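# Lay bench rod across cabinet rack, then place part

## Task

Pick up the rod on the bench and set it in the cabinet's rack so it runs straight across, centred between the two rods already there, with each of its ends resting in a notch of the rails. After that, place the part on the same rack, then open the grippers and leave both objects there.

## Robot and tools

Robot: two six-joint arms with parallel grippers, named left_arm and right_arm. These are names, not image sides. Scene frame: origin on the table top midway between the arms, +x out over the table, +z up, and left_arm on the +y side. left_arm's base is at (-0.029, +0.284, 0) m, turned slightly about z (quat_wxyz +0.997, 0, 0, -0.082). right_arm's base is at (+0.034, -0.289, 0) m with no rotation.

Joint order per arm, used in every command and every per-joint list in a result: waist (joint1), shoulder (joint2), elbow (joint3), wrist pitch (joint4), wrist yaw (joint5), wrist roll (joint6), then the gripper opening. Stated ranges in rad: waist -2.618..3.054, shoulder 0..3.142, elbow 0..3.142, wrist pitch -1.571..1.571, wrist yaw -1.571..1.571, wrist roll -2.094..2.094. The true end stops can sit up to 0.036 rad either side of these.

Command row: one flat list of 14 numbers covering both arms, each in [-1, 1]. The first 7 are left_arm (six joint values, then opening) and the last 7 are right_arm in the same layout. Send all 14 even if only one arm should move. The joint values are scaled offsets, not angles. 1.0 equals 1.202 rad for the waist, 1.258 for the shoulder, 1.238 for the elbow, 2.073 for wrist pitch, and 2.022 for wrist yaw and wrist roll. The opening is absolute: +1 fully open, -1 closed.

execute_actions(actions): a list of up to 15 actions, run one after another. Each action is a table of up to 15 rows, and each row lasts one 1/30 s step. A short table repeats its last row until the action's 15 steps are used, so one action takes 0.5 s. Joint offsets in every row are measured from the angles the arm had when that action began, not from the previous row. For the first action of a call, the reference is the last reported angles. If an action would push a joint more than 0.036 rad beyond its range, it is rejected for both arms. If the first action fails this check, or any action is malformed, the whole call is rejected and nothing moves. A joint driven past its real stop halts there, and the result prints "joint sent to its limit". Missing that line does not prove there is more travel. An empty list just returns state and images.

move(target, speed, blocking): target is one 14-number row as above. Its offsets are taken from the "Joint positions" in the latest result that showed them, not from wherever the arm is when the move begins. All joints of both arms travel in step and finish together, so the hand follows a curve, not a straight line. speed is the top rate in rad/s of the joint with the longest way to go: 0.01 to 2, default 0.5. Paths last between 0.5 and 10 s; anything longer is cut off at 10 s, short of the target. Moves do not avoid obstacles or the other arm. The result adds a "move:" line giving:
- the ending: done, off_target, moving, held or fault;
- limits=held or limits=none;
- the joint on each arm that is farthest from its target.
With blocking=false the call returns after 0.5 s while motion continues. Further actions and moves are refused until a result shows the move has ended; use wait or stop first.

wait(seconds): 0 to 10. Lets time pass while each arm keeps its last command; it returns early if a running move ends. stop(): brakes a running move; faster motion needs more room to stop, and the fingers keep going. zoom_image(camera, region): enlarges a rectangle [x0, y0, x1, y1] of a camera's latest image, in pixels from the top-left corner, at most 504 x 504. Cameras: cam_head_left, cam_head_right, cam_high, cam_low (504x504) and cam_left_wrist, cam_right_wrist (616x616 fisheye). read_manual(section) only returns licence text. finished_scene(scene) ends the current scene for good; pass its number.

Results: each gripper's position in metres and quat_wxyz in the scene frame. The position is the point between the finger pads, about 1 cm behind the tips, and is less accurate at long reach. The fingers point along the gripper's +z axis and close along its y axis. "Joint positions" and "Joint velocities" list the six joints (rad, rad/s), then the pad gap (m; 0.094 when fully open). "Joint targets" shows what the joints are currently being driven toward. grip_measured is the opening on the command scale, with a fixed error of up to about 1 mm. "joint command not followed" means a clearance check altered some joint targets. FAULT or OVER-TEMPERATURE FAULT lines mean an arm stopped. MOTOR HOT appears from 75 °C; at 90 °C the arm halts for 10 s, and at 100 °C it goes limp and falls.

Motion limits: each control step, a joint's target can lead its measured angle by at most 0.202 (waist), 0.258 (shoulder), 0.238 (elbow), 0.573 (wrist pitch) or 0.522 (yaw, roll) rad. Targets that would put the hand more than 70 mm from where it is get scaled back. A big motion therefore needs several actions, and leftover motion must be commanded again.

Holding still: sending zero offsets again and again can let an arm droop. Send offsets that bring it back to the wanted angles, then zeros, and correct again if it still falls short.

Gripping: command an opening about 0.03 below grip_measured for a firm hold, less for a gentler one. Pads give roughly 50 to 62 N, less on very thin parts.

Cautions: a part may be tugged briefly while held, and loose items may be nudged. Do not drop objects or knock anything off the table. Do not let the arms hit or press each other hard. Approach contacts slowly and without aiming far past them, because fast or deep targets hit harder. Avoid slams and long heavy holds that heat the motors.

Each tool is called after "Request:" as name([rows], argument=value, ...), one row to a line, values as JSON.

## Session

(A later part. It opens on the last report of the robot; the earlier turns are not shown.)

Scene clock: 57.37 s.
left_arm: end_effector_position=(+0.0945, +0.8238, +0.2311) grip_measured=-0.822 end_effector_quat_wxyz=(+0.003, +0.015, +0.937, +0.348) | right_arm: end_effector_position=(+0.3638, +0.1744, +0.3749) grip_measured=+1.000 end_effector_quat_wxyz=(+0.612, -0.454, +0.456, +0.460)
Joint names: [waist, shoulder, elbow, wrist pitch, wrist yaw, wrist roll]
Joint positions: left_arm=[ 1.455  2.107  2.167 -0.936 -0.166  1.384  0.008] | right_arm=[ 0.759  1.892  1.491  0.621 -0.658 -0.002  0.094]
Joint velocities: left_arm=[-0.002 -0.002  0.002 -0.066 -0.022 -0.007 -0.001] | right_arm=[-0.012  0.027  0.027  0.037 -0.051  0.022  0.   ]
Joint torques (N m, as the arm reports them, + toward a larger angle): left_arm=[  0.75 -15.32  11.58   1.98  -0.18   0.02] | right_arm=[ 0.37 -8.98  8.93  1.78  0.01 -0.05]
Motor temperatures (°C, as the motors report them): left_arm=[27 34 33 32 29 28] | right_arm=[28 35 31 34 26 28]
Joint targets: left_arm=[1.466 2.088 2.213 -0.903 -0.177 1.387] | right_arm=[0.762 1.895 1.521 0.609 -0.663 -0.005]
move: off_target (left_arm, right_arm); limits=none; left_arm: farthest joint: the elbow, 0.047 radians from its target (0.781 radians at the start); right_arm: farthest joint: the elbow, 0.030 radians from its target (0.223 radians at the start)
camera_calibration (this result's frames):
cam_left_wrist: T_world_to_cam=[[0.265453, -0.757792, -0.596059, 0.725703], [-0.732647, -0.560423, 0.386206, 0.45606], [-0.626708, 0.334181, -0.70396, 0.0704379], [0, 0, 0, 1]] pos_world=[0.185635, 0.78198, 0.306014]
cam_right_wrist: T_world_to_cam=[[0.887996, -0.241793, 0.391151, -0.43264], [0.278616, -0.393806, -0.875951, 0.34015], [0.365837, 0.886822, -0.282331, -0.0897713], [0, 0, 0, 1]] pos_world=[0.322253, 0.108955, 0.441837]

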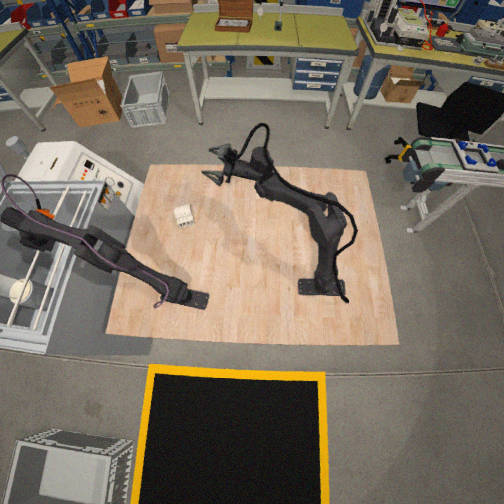

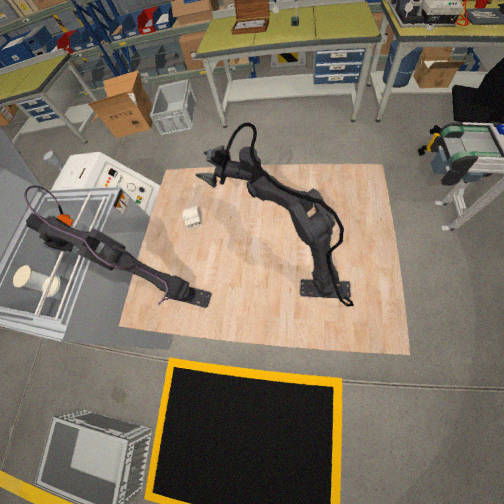

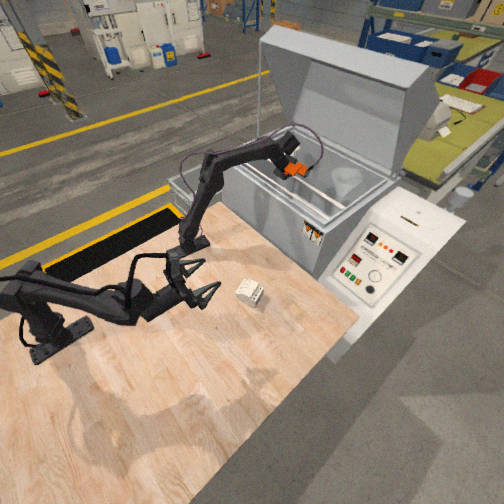

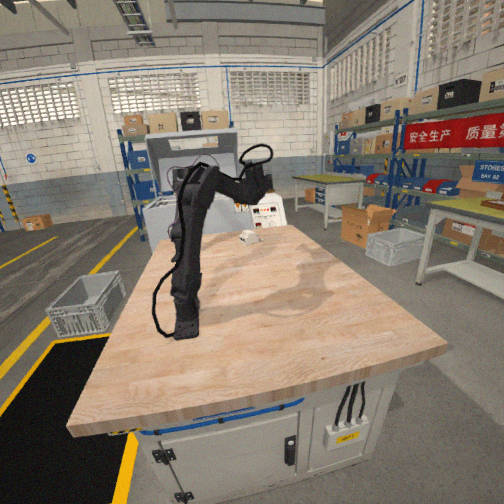

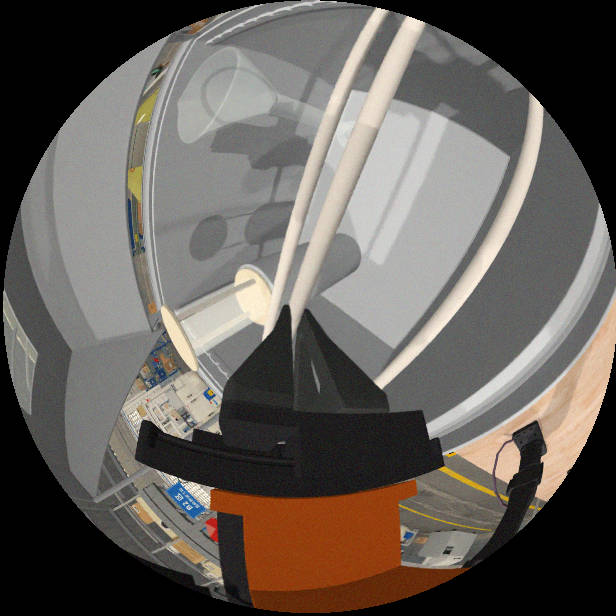

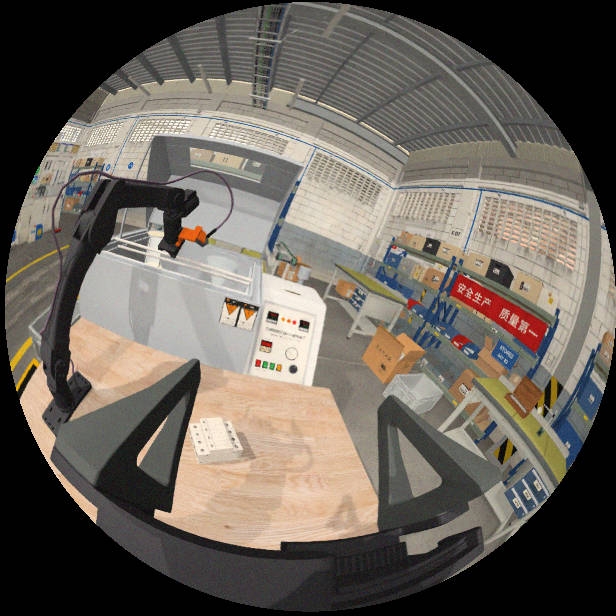

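Request:
zoom_image(camera="cam_head_left", region=[0, 295, 50, 345])

Request:
zoom_image(camera="cam_head_left", region=[50, 170, 100, 220])

Request:
zoom_image(camera="cam_right_wrist", region=[90, 190, 280, 320])

Region (0, 295, 50, 345) of cam_head_left's 504x504 image, scaled by 10.080, with more detail than that image has.

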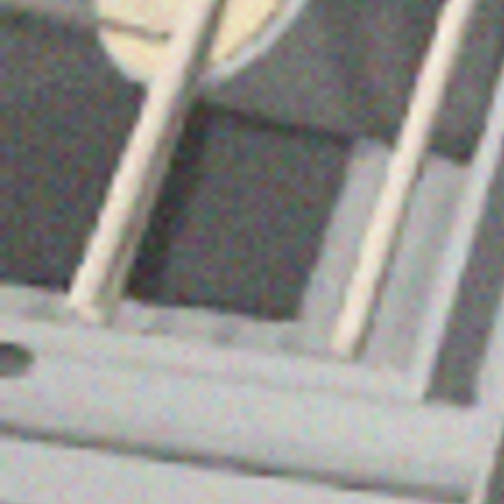

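Region (50, 170, 100, 220) of cam_head_left's 504x504 image, scaled by 10.080, with more detail than that image has.

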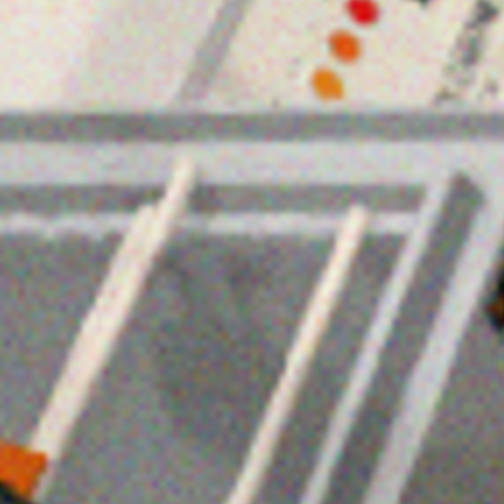

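Region (90, 190, 280, 320) of cam_right_wrist's 616x616 image, scaled by 2.653, with more detail than that image has; it fills the top 345 rows of this view, and the rest is white.

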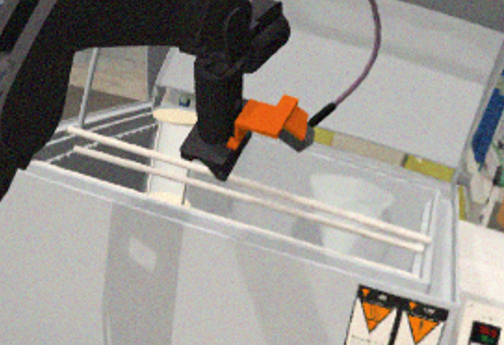

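Request:
move(target=[0.017,-0.099,-0.166,0.075,0.018,-0.008,-0.865,0,-0.005,0.02,0,0,0,1], speed=0.2)

Request:
zoom_image(camera="cam_head_left", region=[0, 295, 50, 345])

Request:
zoom_image(camera="cam_head_left", region=[50, 170, 100, 220])

Request:
zoom_image(camera="cam_right_wrist", region=[90, 190, 280, 320])

Scene clock: 83.70 s.
left_arm: end_effector_position=(+0.0902, +0.8127, +0.2173) grip_measured=-0.822 end_effector_quat_wxyz=(+0.015, +0.011, +0.936, +0.351) | right_arm: end_effector_position=(+0.3637, +0.1744, +0.3749) grip_measured=+1.000 end_effector_quat_wxyz=(+0.612, -0.454, +0.456, +0.460)
Joint names: [waist, shoulder, elbow, wrist pitch, wrist yaw, wrist roll]
Joint positions: left_arm=[ 1.466  2.016  1.968 -0.815 -0.14   1.377  0.008] | right_arm=[ 0.759  1.892  1.491  0.621 -0.658 -0.002  0.094]
Joint velocities: left_arm=[-0.007 -0.002  0.007  0.007  0.037 -0.051  0.   ] | right_arm=[-0.002 -0.012 -0.002 -0.051 -0.051 -0.066  0.   ]
Joint torques (N m, as the arm reports them, + toward a larger angle): left_arm=[  0.7  -16.31   7.04   2.01   0.02  -0.09] | right_arm=[ 0.04 -9.6   8.5   1.91  0.05 -0.03]
Motor temperatures (°C, as the motors report them): left_arm=[27 40 35 34 29 28] | right_arm=[28 37 32 33 26 28]
Joint targets: left_arm=[1.476 1.982 1.961 -0.780 -0.130 1.367] | right_arm=[0.759 1.886 1.516 0.621 -0.658 -0.002]
move: off_target (left_arm, right_arm); limits=none; left_arm: farthest joint: the shoulder, 0.034 radians from its target (0.124 radians at the start); right_arm: farthest joint: the elbow, 0.025 radians from its target (0.025 radians at the start)
camera_calibration (this result's frames):
cam_left_wrist: T_world_to_cam=[[0.280196, -0.754298, -0.593738, 0.705507], [-0.743524, -0.561751, 0.362778, 0.459193], [-0.607176, 0.339809, -0.718239, 0.0585584], [0, 0, 0, 1]] pos_world=[0.179296, 0.770216, 0.29436]
cam_right_wrist: T_world_to_cam=[[0.887902, -0.241477, 0.39156, -0.432749], [0.279112, -0.39382, -0.875786, 0.339926], [0.365686, 0.886902, -0.282275, -0.0897395], [0, 0, 0, 1]] pos_world=[0.322178, 0.108961, 0.441818]

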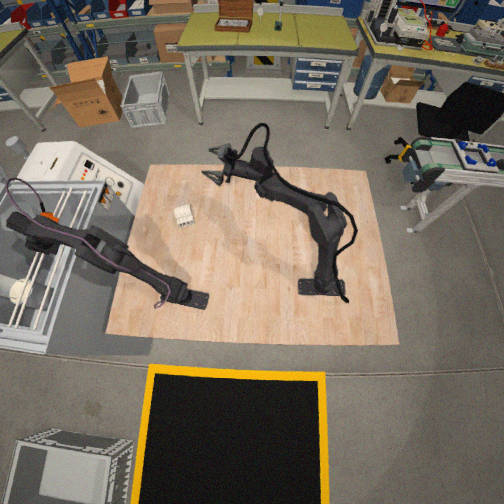

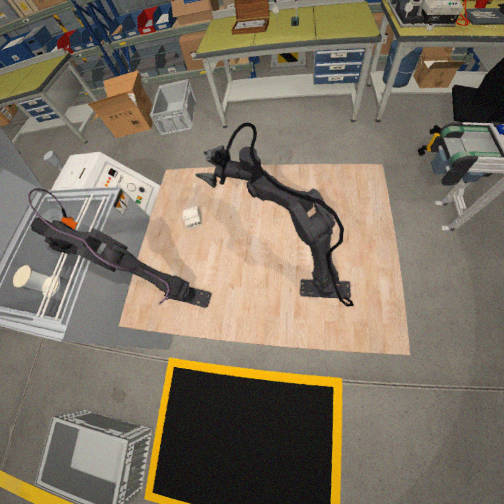

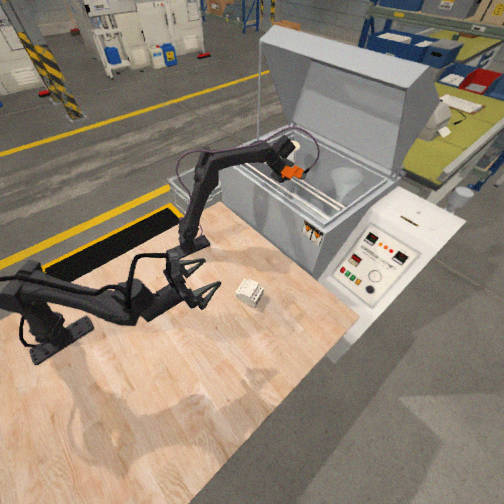

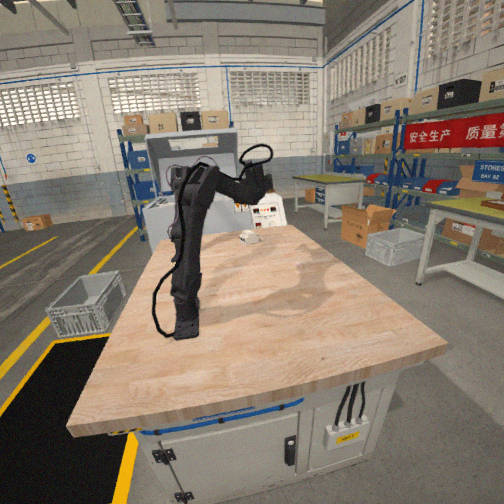

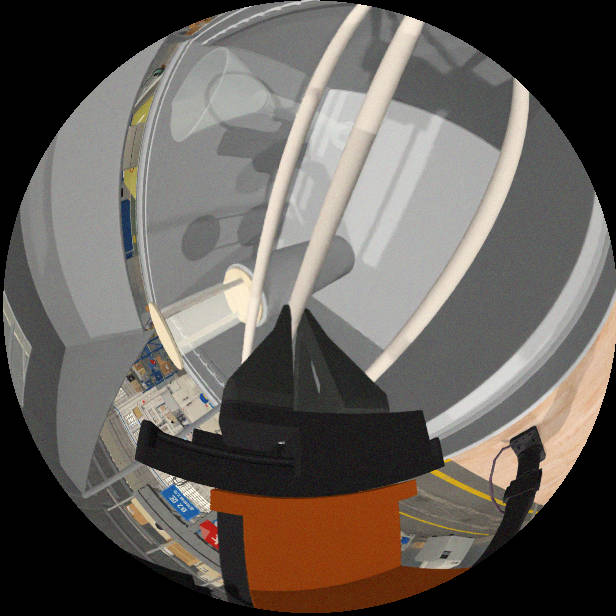

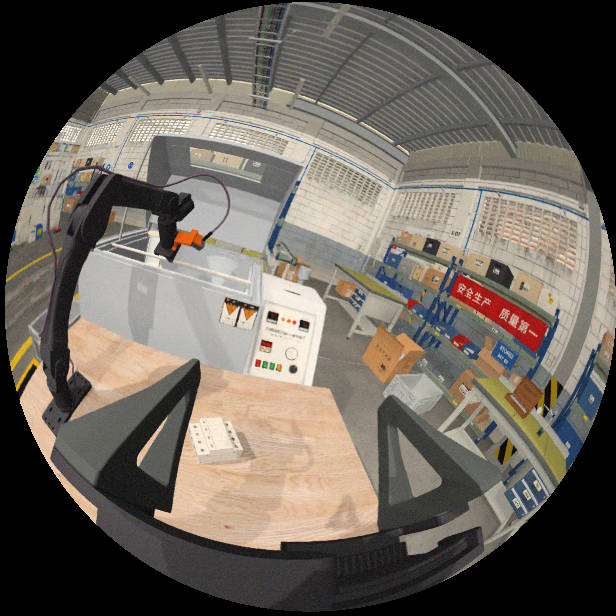

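Region (0, 295, 50, 345) of cam_head_left's 504x504 image, scaled by 10.080, with more detail than that image has.

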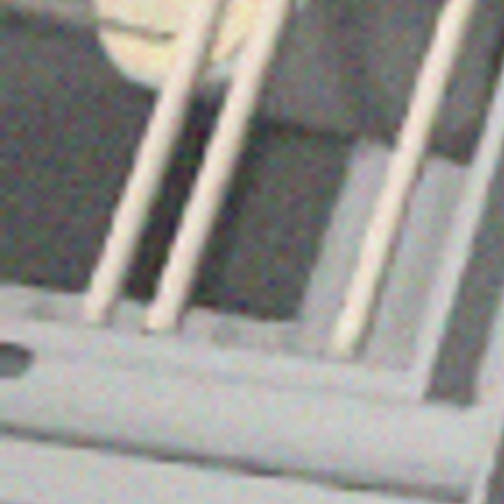

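Region (50, 170, 100, 220) of cam_head_left's 504x504 image, scaled by 10.080, with more detail than that image has.

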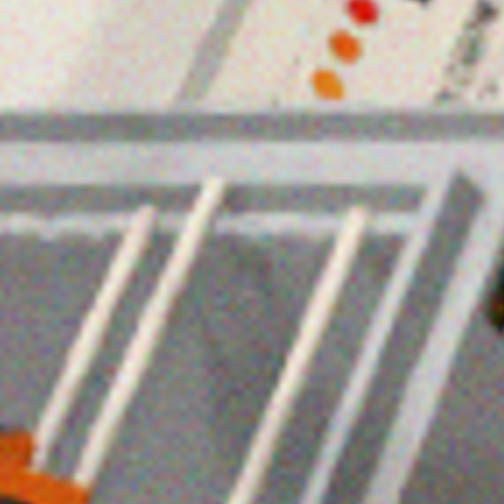

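Region (90, 190, 280, 320) of cam_right_wrist's 616x616 image, scaled by 2.653, with more detail than that image has; it fills the top 345 rows of this view, and the rest is white.

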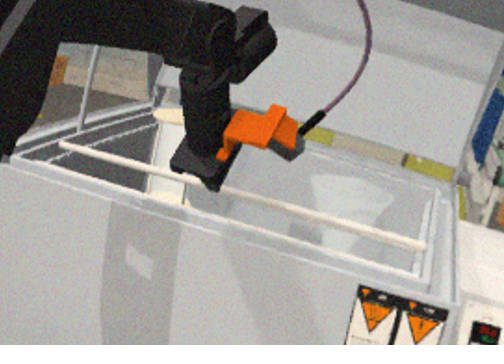

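Request:
execute_actions([
  [[0,-0.024,-0.009,0.018,0,0,-0.865,0,-0.005,0.02,0,0,0,1],[0,-0.024,-0.013,0.019,0,0,-0.865,0,-0.005,0.02,0,0,0,1],[0,-0.024,-0.017,0.021,0,0,-0.865,0,-0.005,0.02,0,0,0,1],[0,-0.024,-0.021,0.022,0,0,-0.865,0,-0.005,0.02,0,0,0,1],[0,-0.024,-0.025,0.024,0,0,-0.865,0,-0.005,0.02,0,0,0,1],[0,-0.024,-0.029,0.025,0,0,-0.865,0,-0.005,0.02,0,0,0,1],[0,-0.024,-0.033,0.027,0,0,-0.865,0,-0.005,0.02,0,0,0,1],[0,-0.024,-0.037,0.028,0,0,-0.865,0,-0.005,0.02,0,0,0,1],[0,-0.024,-0.041,0.03,0,0,-0.865,0,-0.005,0.02,0,0,0,1],[0,-0.024,-0.044,0.031,0,0,-0.865,0,-0.005,0.02,0,0,0,1]],
])

Request:
wait(seconds=0.3)

Request:
zoom_image(camera="cam_head_left", region=[0, 295, 50, 345])

Request:
zoom_image(camera="cam_head_left", region=[50, 170, 100, 220])

Request:
zoom_image(camera="cam_right_wrist", region=[90, 190, 280, 320])

Scene clock: 93.93 s.
left_arm: end_effector_position=(+0.0895, +0.8096, +0.2012) grip_measured=-0.822 end_effector_quat_wxyz=(+0.012, +0.012, +0.940, +0.340) | right_arm: end_effector_position=(+0.3637, +0.1744, +0.3749) grip_measured=+1.000 end_effector_quat_wxyz=(+0.612, -0.454, +0.456, +0.460)
Joint names: [waist, shoulder, elbow, wrist pitch, wrist yaw, wrist roll]
Joint positions: left_arm=[ 1.466  2.015  1.917 -0.791 -0.14   1.377  0.008] | right_arm=[ 0.759  1.892  1.491  0.621 -0.658 -0.002  0.094]
Joint velocities: left_arm=[-0.007  0.007 -0.002  0.095 -0.007 -0.007 -0.001] | right_arm=[-0.002  0.007 -0.017 -0.007 -0.051  0.022  0.   ]
Joint torques (N m, as the arm reports them, + toward a larger angle): left_arm=[  0.06 -15.77   7.32   1.98  -0.07   0.  ] | right_arm=[ 0.04 -9.61  8.52  1.92  0.04 -0.03]
Motor temperatures (°C, as the motors report them): left_arm=[27 41 34 35 29 28] | right_arm=[28 37 32 34 26 28]
Joint targets: left_arm=[1.466 1.986 1.913 -0.751 -0.140 1.377] | right_arm=[0.759 1.886 1.516 0.621 -0.658 -0.002]
camera_calibration (this result's frames):
cam_left_wrist: T_world_to_cam=[[0.276197, -0.768831, -0.576727, 0.702561], [-0.741236, -0.552373, 0.381385, 0.451209], [-0.611789, 0.322153, -0.722449, 0.0631116], [0, 0, 0, 1]] pos_world=[0.179018, 0.769055, 0.278697]
cam_right_wrist: T_world_to_cam=[[0.887902, -0.241477, 0.39156, -0.432749], [0.279112, -0.39382, -0.875786, 0.339926], [0.365686, 0.886902, -0.282275, -0.0897395], [0, 0, 0, 1]] pos_world=[0.322178, 0.108961, 0.441818]

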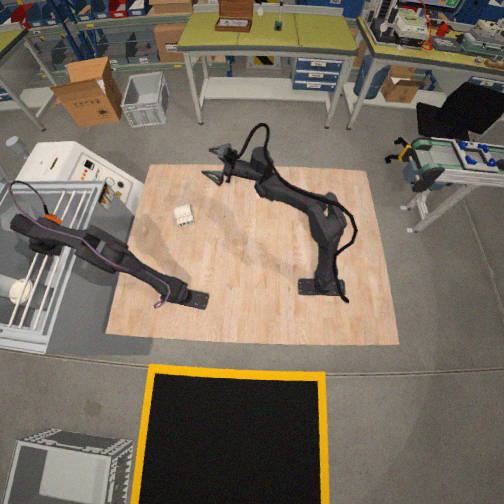

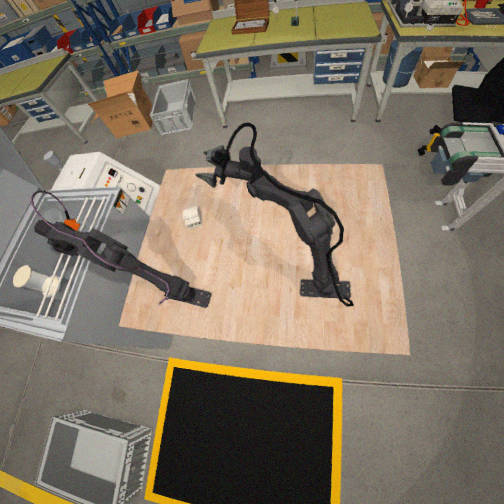

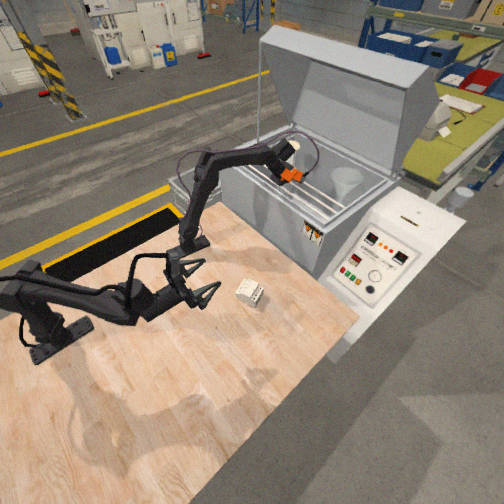

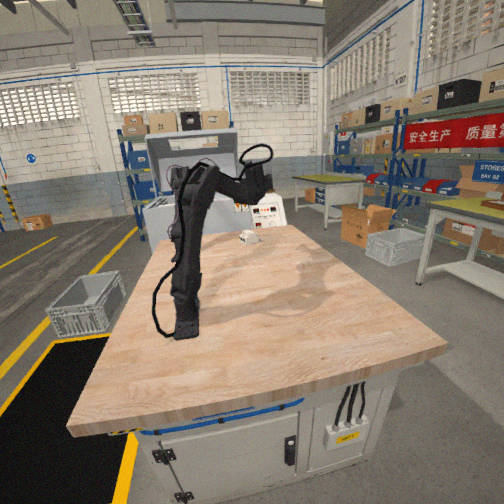

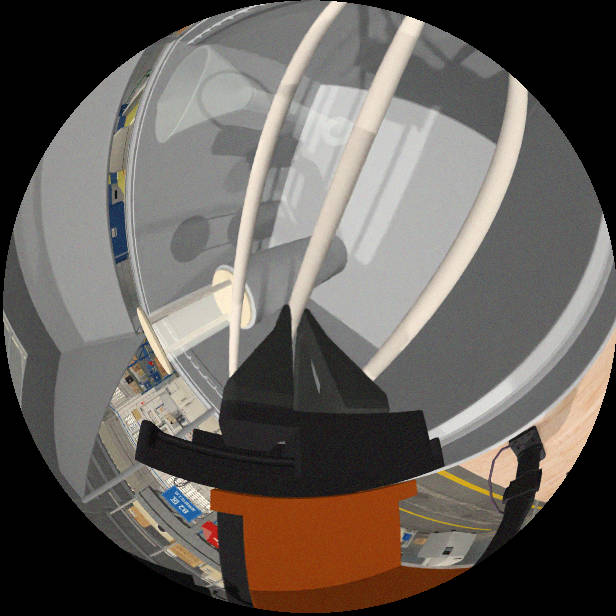

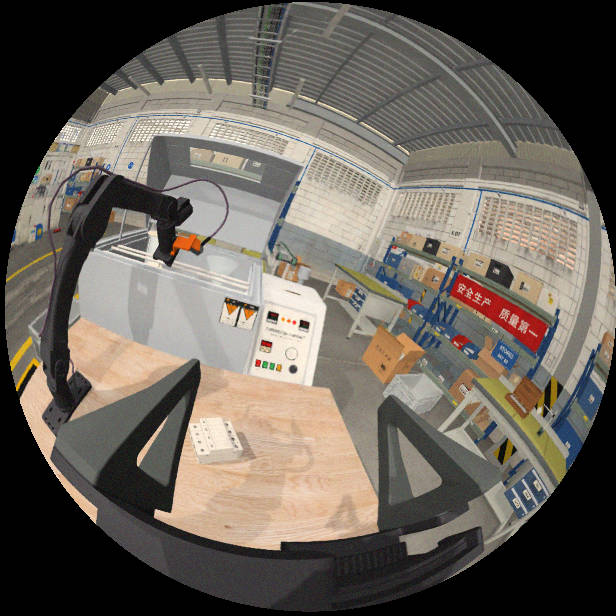

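Scene clock: 94.23 s.
left_arm: end_effector_position=(+0.0898, +0.8108, +0.2022) grip_measured=-0.822 end_effector_quat_wxyz=(+0.013, +0.012, +0.939, +0.343) | right_arm: end_effector_position=(+0.3637, +0.1744, +0.3749) grip_measured=+1.000 end_effector_quat_wxyz=(+0.612, -0.454, +0.456, +0.460)
Joint names: [waist, shoulder, elbow, wrist pitch, wrist yaw, wrist roll]
Joint positions: left_arm=[ 1.466  2.015  1.917 -0.785 -0.14   1.377  0.008] | right_arm=[ 0.759  1.892  1.491  0.621 -0.658 -0.002  0.094]
Joint velocities: left_arm=[-0.002 -0.007 -0.002 -0.037 -0.037 -0.007 -0.   ] | right_arm=[ 0.002 -0.012 -0.012 -0.022 -0.066 -0.007  0.   ]
Joint torques (N m, as the arm reports them, + toward a larger angle): left_arm=[  0.06 -15.7    7.35   1.99  -0.08   0.  ] | right_arm=[ 0.03 -9.58  8.49  1.91  0.06 -0.03]
Motor temperatures (°C, as the motors report them): left_arm=[27 41 33 35 29 28] | right_arm=[28 37 32 34 26 28]
Joint targets: left_arm=[1.466 1.986 1.913 -0.751 -0.140 1.377] | right_arm=[0.759 1.886 1.516 0.621 -0.658 -0.002]
wait: 0.30 s; no rest
camera_calibration (this result's frames):
cam_left_wrist: T_world_to_cam=[[0.277195, -0.765212, -0.581044, 0.701822], [-0.741889, -0.554742, 0.376645, 0.454666], [-0.610543, 0.326667, -0.721475, 0.0596911], [0, 0, 0, 1]] pos_world=[0.179214, 0.769767, 0.279608]
cam_right_wrist: T_world_to_cam=[[0.887902, -0.241477, 0.39156, -0.432749], [0.279112, -0.39382, -0.875786, 0.339926], [0.365686, 0.886902, -0.282275, -0.0897395], [0, 0, 0, 1]] pos_world=[0.322178, 0.108961, 0.441818]

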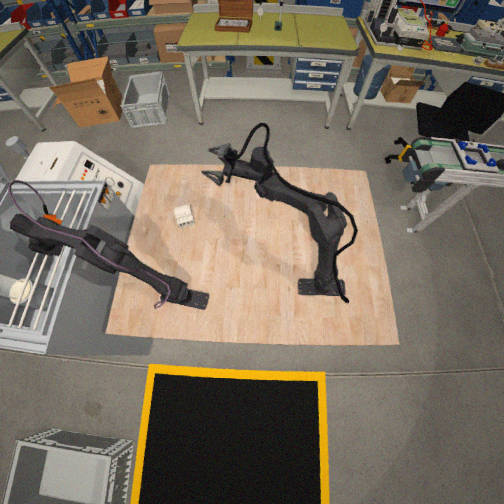

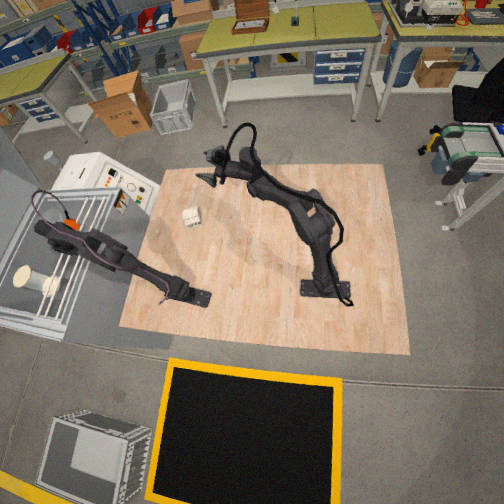

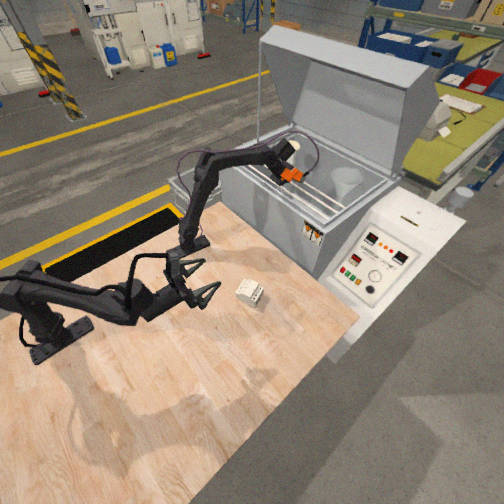

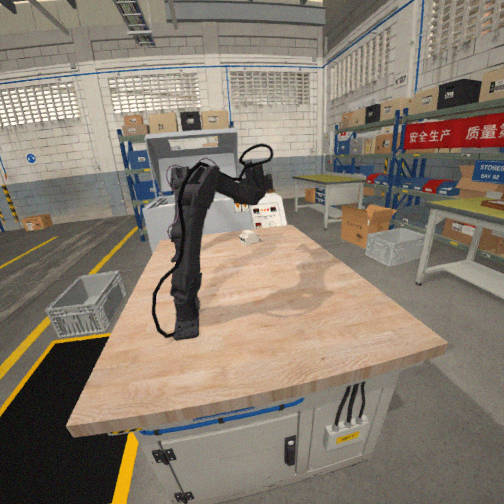

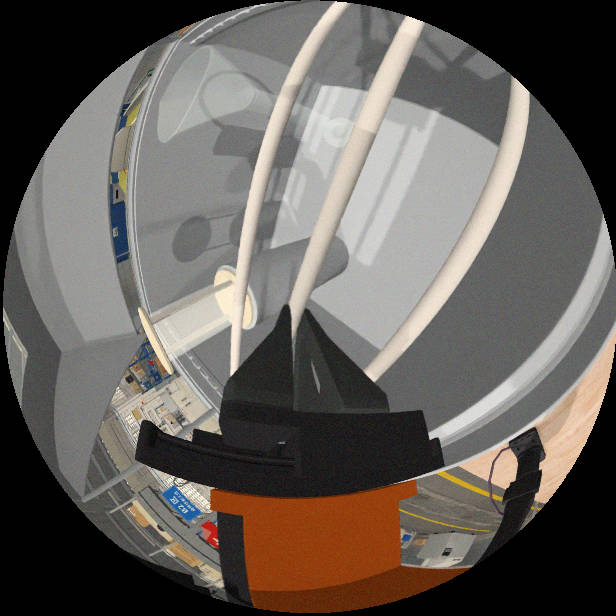

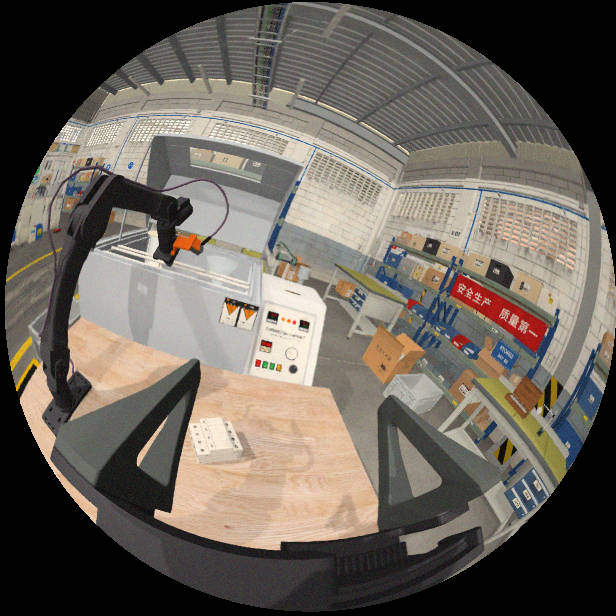

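Region (0, 295, 50, 345) of cam_head_left's 504x504 image, scaled by 10.080, with more detail than that image has.

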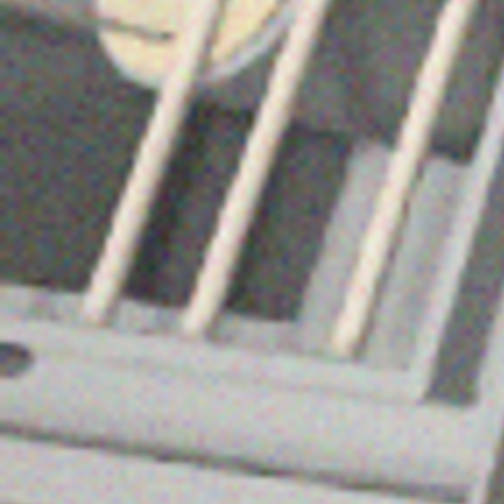

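Region (50, 170, 100, 220) of cam_head_left's 504x504 image, scaled by 10.080, with more detail than that image has.

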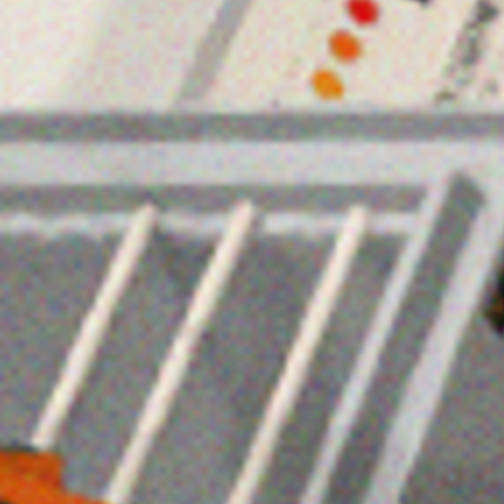

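Region (90, 190, 280, 320) of cam_right_wrist's 616x616 image, scaled by 2.653, with more detail than that image has; it fills the top 345 rows of this view, and the rest is white.

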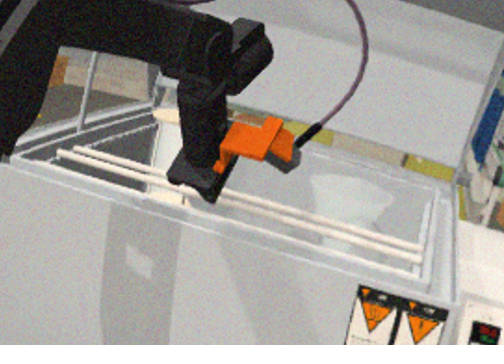

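Request:
execute_actions([
  [[0,-0.023,-0.007,0.018,0,0,-0.865,0,-0.005,0.02,0,0,0,1],[0,-0.023,-0.01,0.02,0,0,-0.865,0,-0.005,0.02,0,0,0,1],[0,-0.023,-0.013,0.022,0,0,-0.865,0,-0.005,0.02,0,0,0,1],[0,-0.023,-0.016,0.024,0,0,-0.865,0,-0.005,0.02,0,0,0,1],[0,-0.023,-0.019,0.026,0,0,-0.865,0,-0.005,0.02,0,0,0,1],[0,-0.023,-0.022,0.028,0,0,-0.865,0,-0.005,0.02,0,0,0,1],[0,-0.023,-0.025,0.028,0,0,-0.865,0,-0.005,0.02,0,0,0,1],[0,-0.023,-0.028,0.028,0,0,-0.865,0,-0.005,0.02,0,0,0,1]],
])

Request:
zoom_image(camera="cam_head_left", region=[0, 295, 50, 345])

Request:
zoom_image(camera="cam_head_left", region=[50, 170, 100, 220])

Request:
zoom_image(camera="cam_right_wrist", region=[90, 190, 280, 320])

Scene clock: 101.67 s.
left_arm: end_effector_position=(+0.0904, +0.8131, +0.1994) grip_measured=-0.822 end_effector_quat_wxyz=(+0.014, +0.013, +0.937, +0.348) | right_arm: end_effector_position=(+0.3637, +0.1744, +0.3749) grip_measured=+1.000 end_effector_quat_wxyz=(+0.612, -0.454, +0.456, +0.460)
Joint names: [waist, shoulder, elbow, wrist pitch, wrist yaw, wrist roll]
Joint positions: left_arm=[ 1.466  2.013  1.895 -0.753 -0.14   1.38   0.008] | right_arm=[ 0.759  1.892  1.491  0.621 -0.658 -0.002  0.094]
Joint velocities: left_arm=[ 0.017  0.002  0.007  0.037  0.007 -0.051 -0.001] | right_arm=[ 0.012 -0.007  0.007  0.022  0.081  0.022  0.   ]
Joint torques (N m, as the arm reports them, + toward a larger angle): left_arm=[  0.05 -15.49   6.58   1.9   -0.08  -0.05] | right_arm=[ 0.03 -9.62  8.54  1.92  0.06 -0.03]
Motor temperatures (°C, as the motors report them): left_arm=[27 42 33 35 29 28] | right_arm=[28 37 32 34 26 28]
Joint targets: left_arm=[1.466 1.986 1.883 -0.727 -0.140 1.377] | right_arm=[0.759 1.886 1.516 0.621 -0.658 -0.002]
camera_calibration (this result's frames):
cam_left_wrist: T_world_to_cam=[[0.276841, -0.758978, -0.589331, 0.698358], [-0.743478, -0.557728, 0.369026, 0.461553], [-0.608769, 0.335994, -0.718685, 0.0489857], [0, 0, 0, 1]] pos_world=[0.179641, 0.771, 0.276445]
cam_right_wrist: T_world_to_cam=[[0.887902, -0.241477, 0.39156, -0.432749], [0.279112, -0.39382, -0.875786, 0.339926], [0.365686, 0.886902, -0.282275, -0.0897395], [0, 0, 0, 1]] pos_world=[0.322178, 0.108961, 0.441818]

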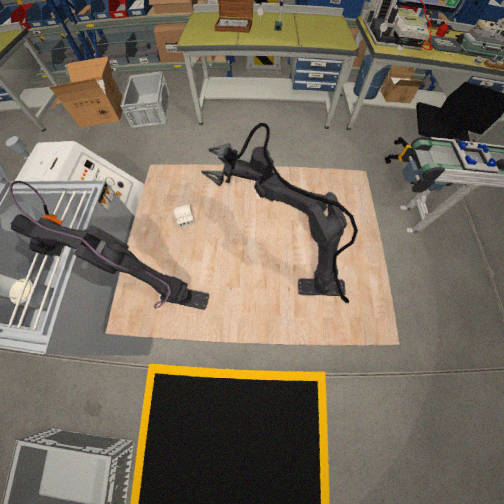

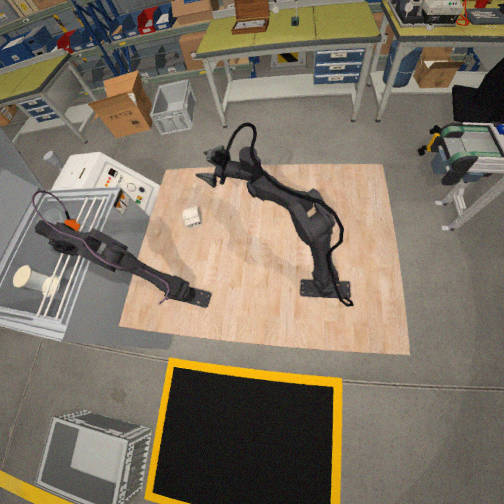

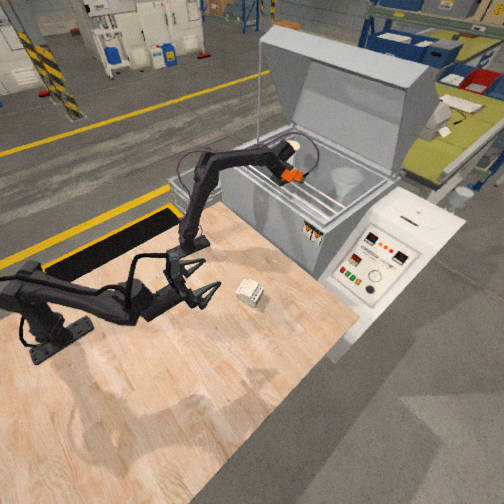

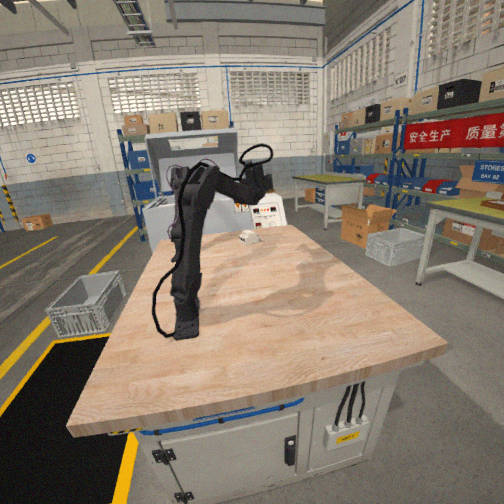

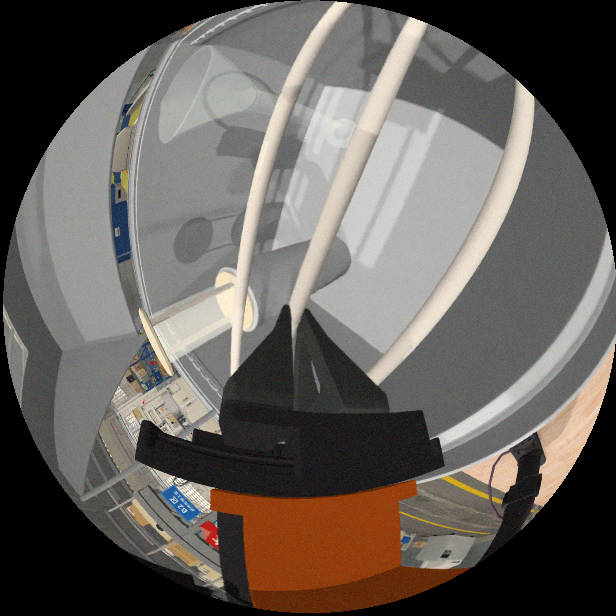

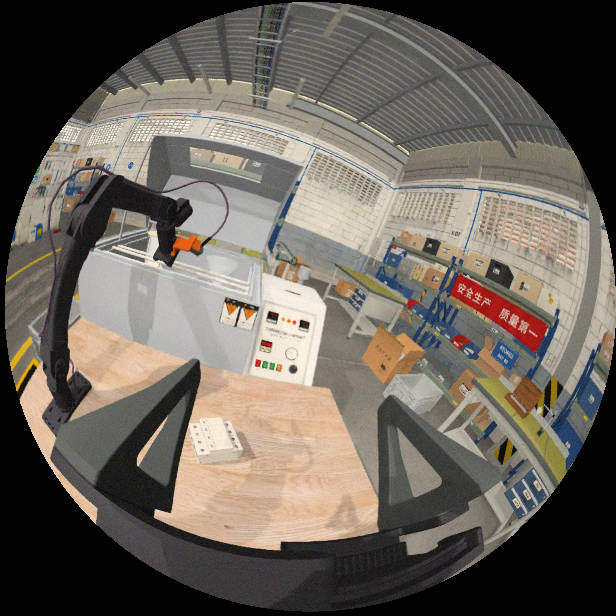

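Region (0, 295, 50, 345) of cam_head_left's 504x504 image, scaled by 10.080, with more detail than that image has.

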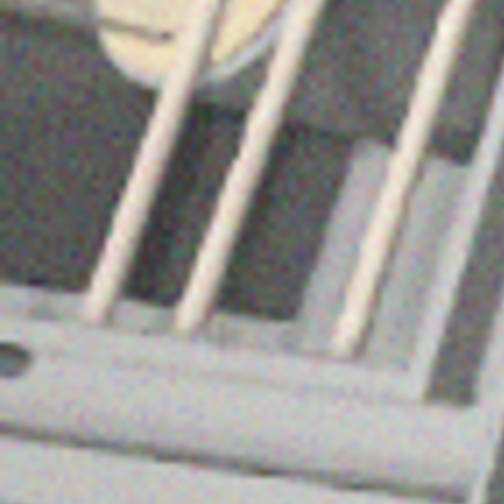

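Region (50, 170, 100, 220) of cam_head_left's 504x504 image, scaled by 10.080, with more detail than that image has.

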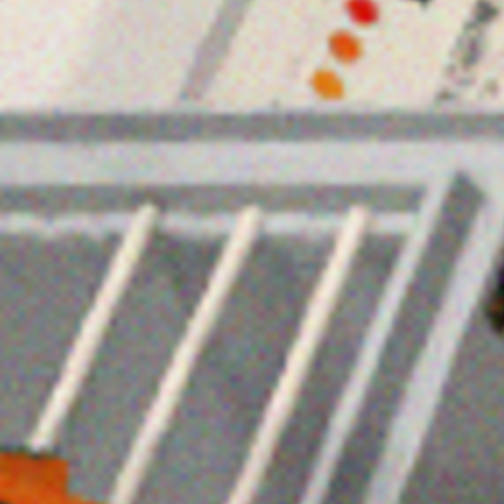

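Region (90, 190, 280, 320) of cam_right_wrist's 616x616 image, scaled by 2.653, with more detail than that image has; it fills the top 345 rows of this view, and the rest is white.

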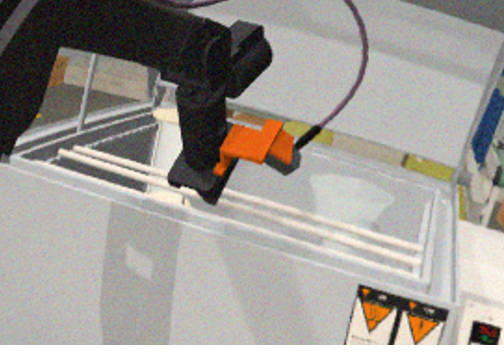

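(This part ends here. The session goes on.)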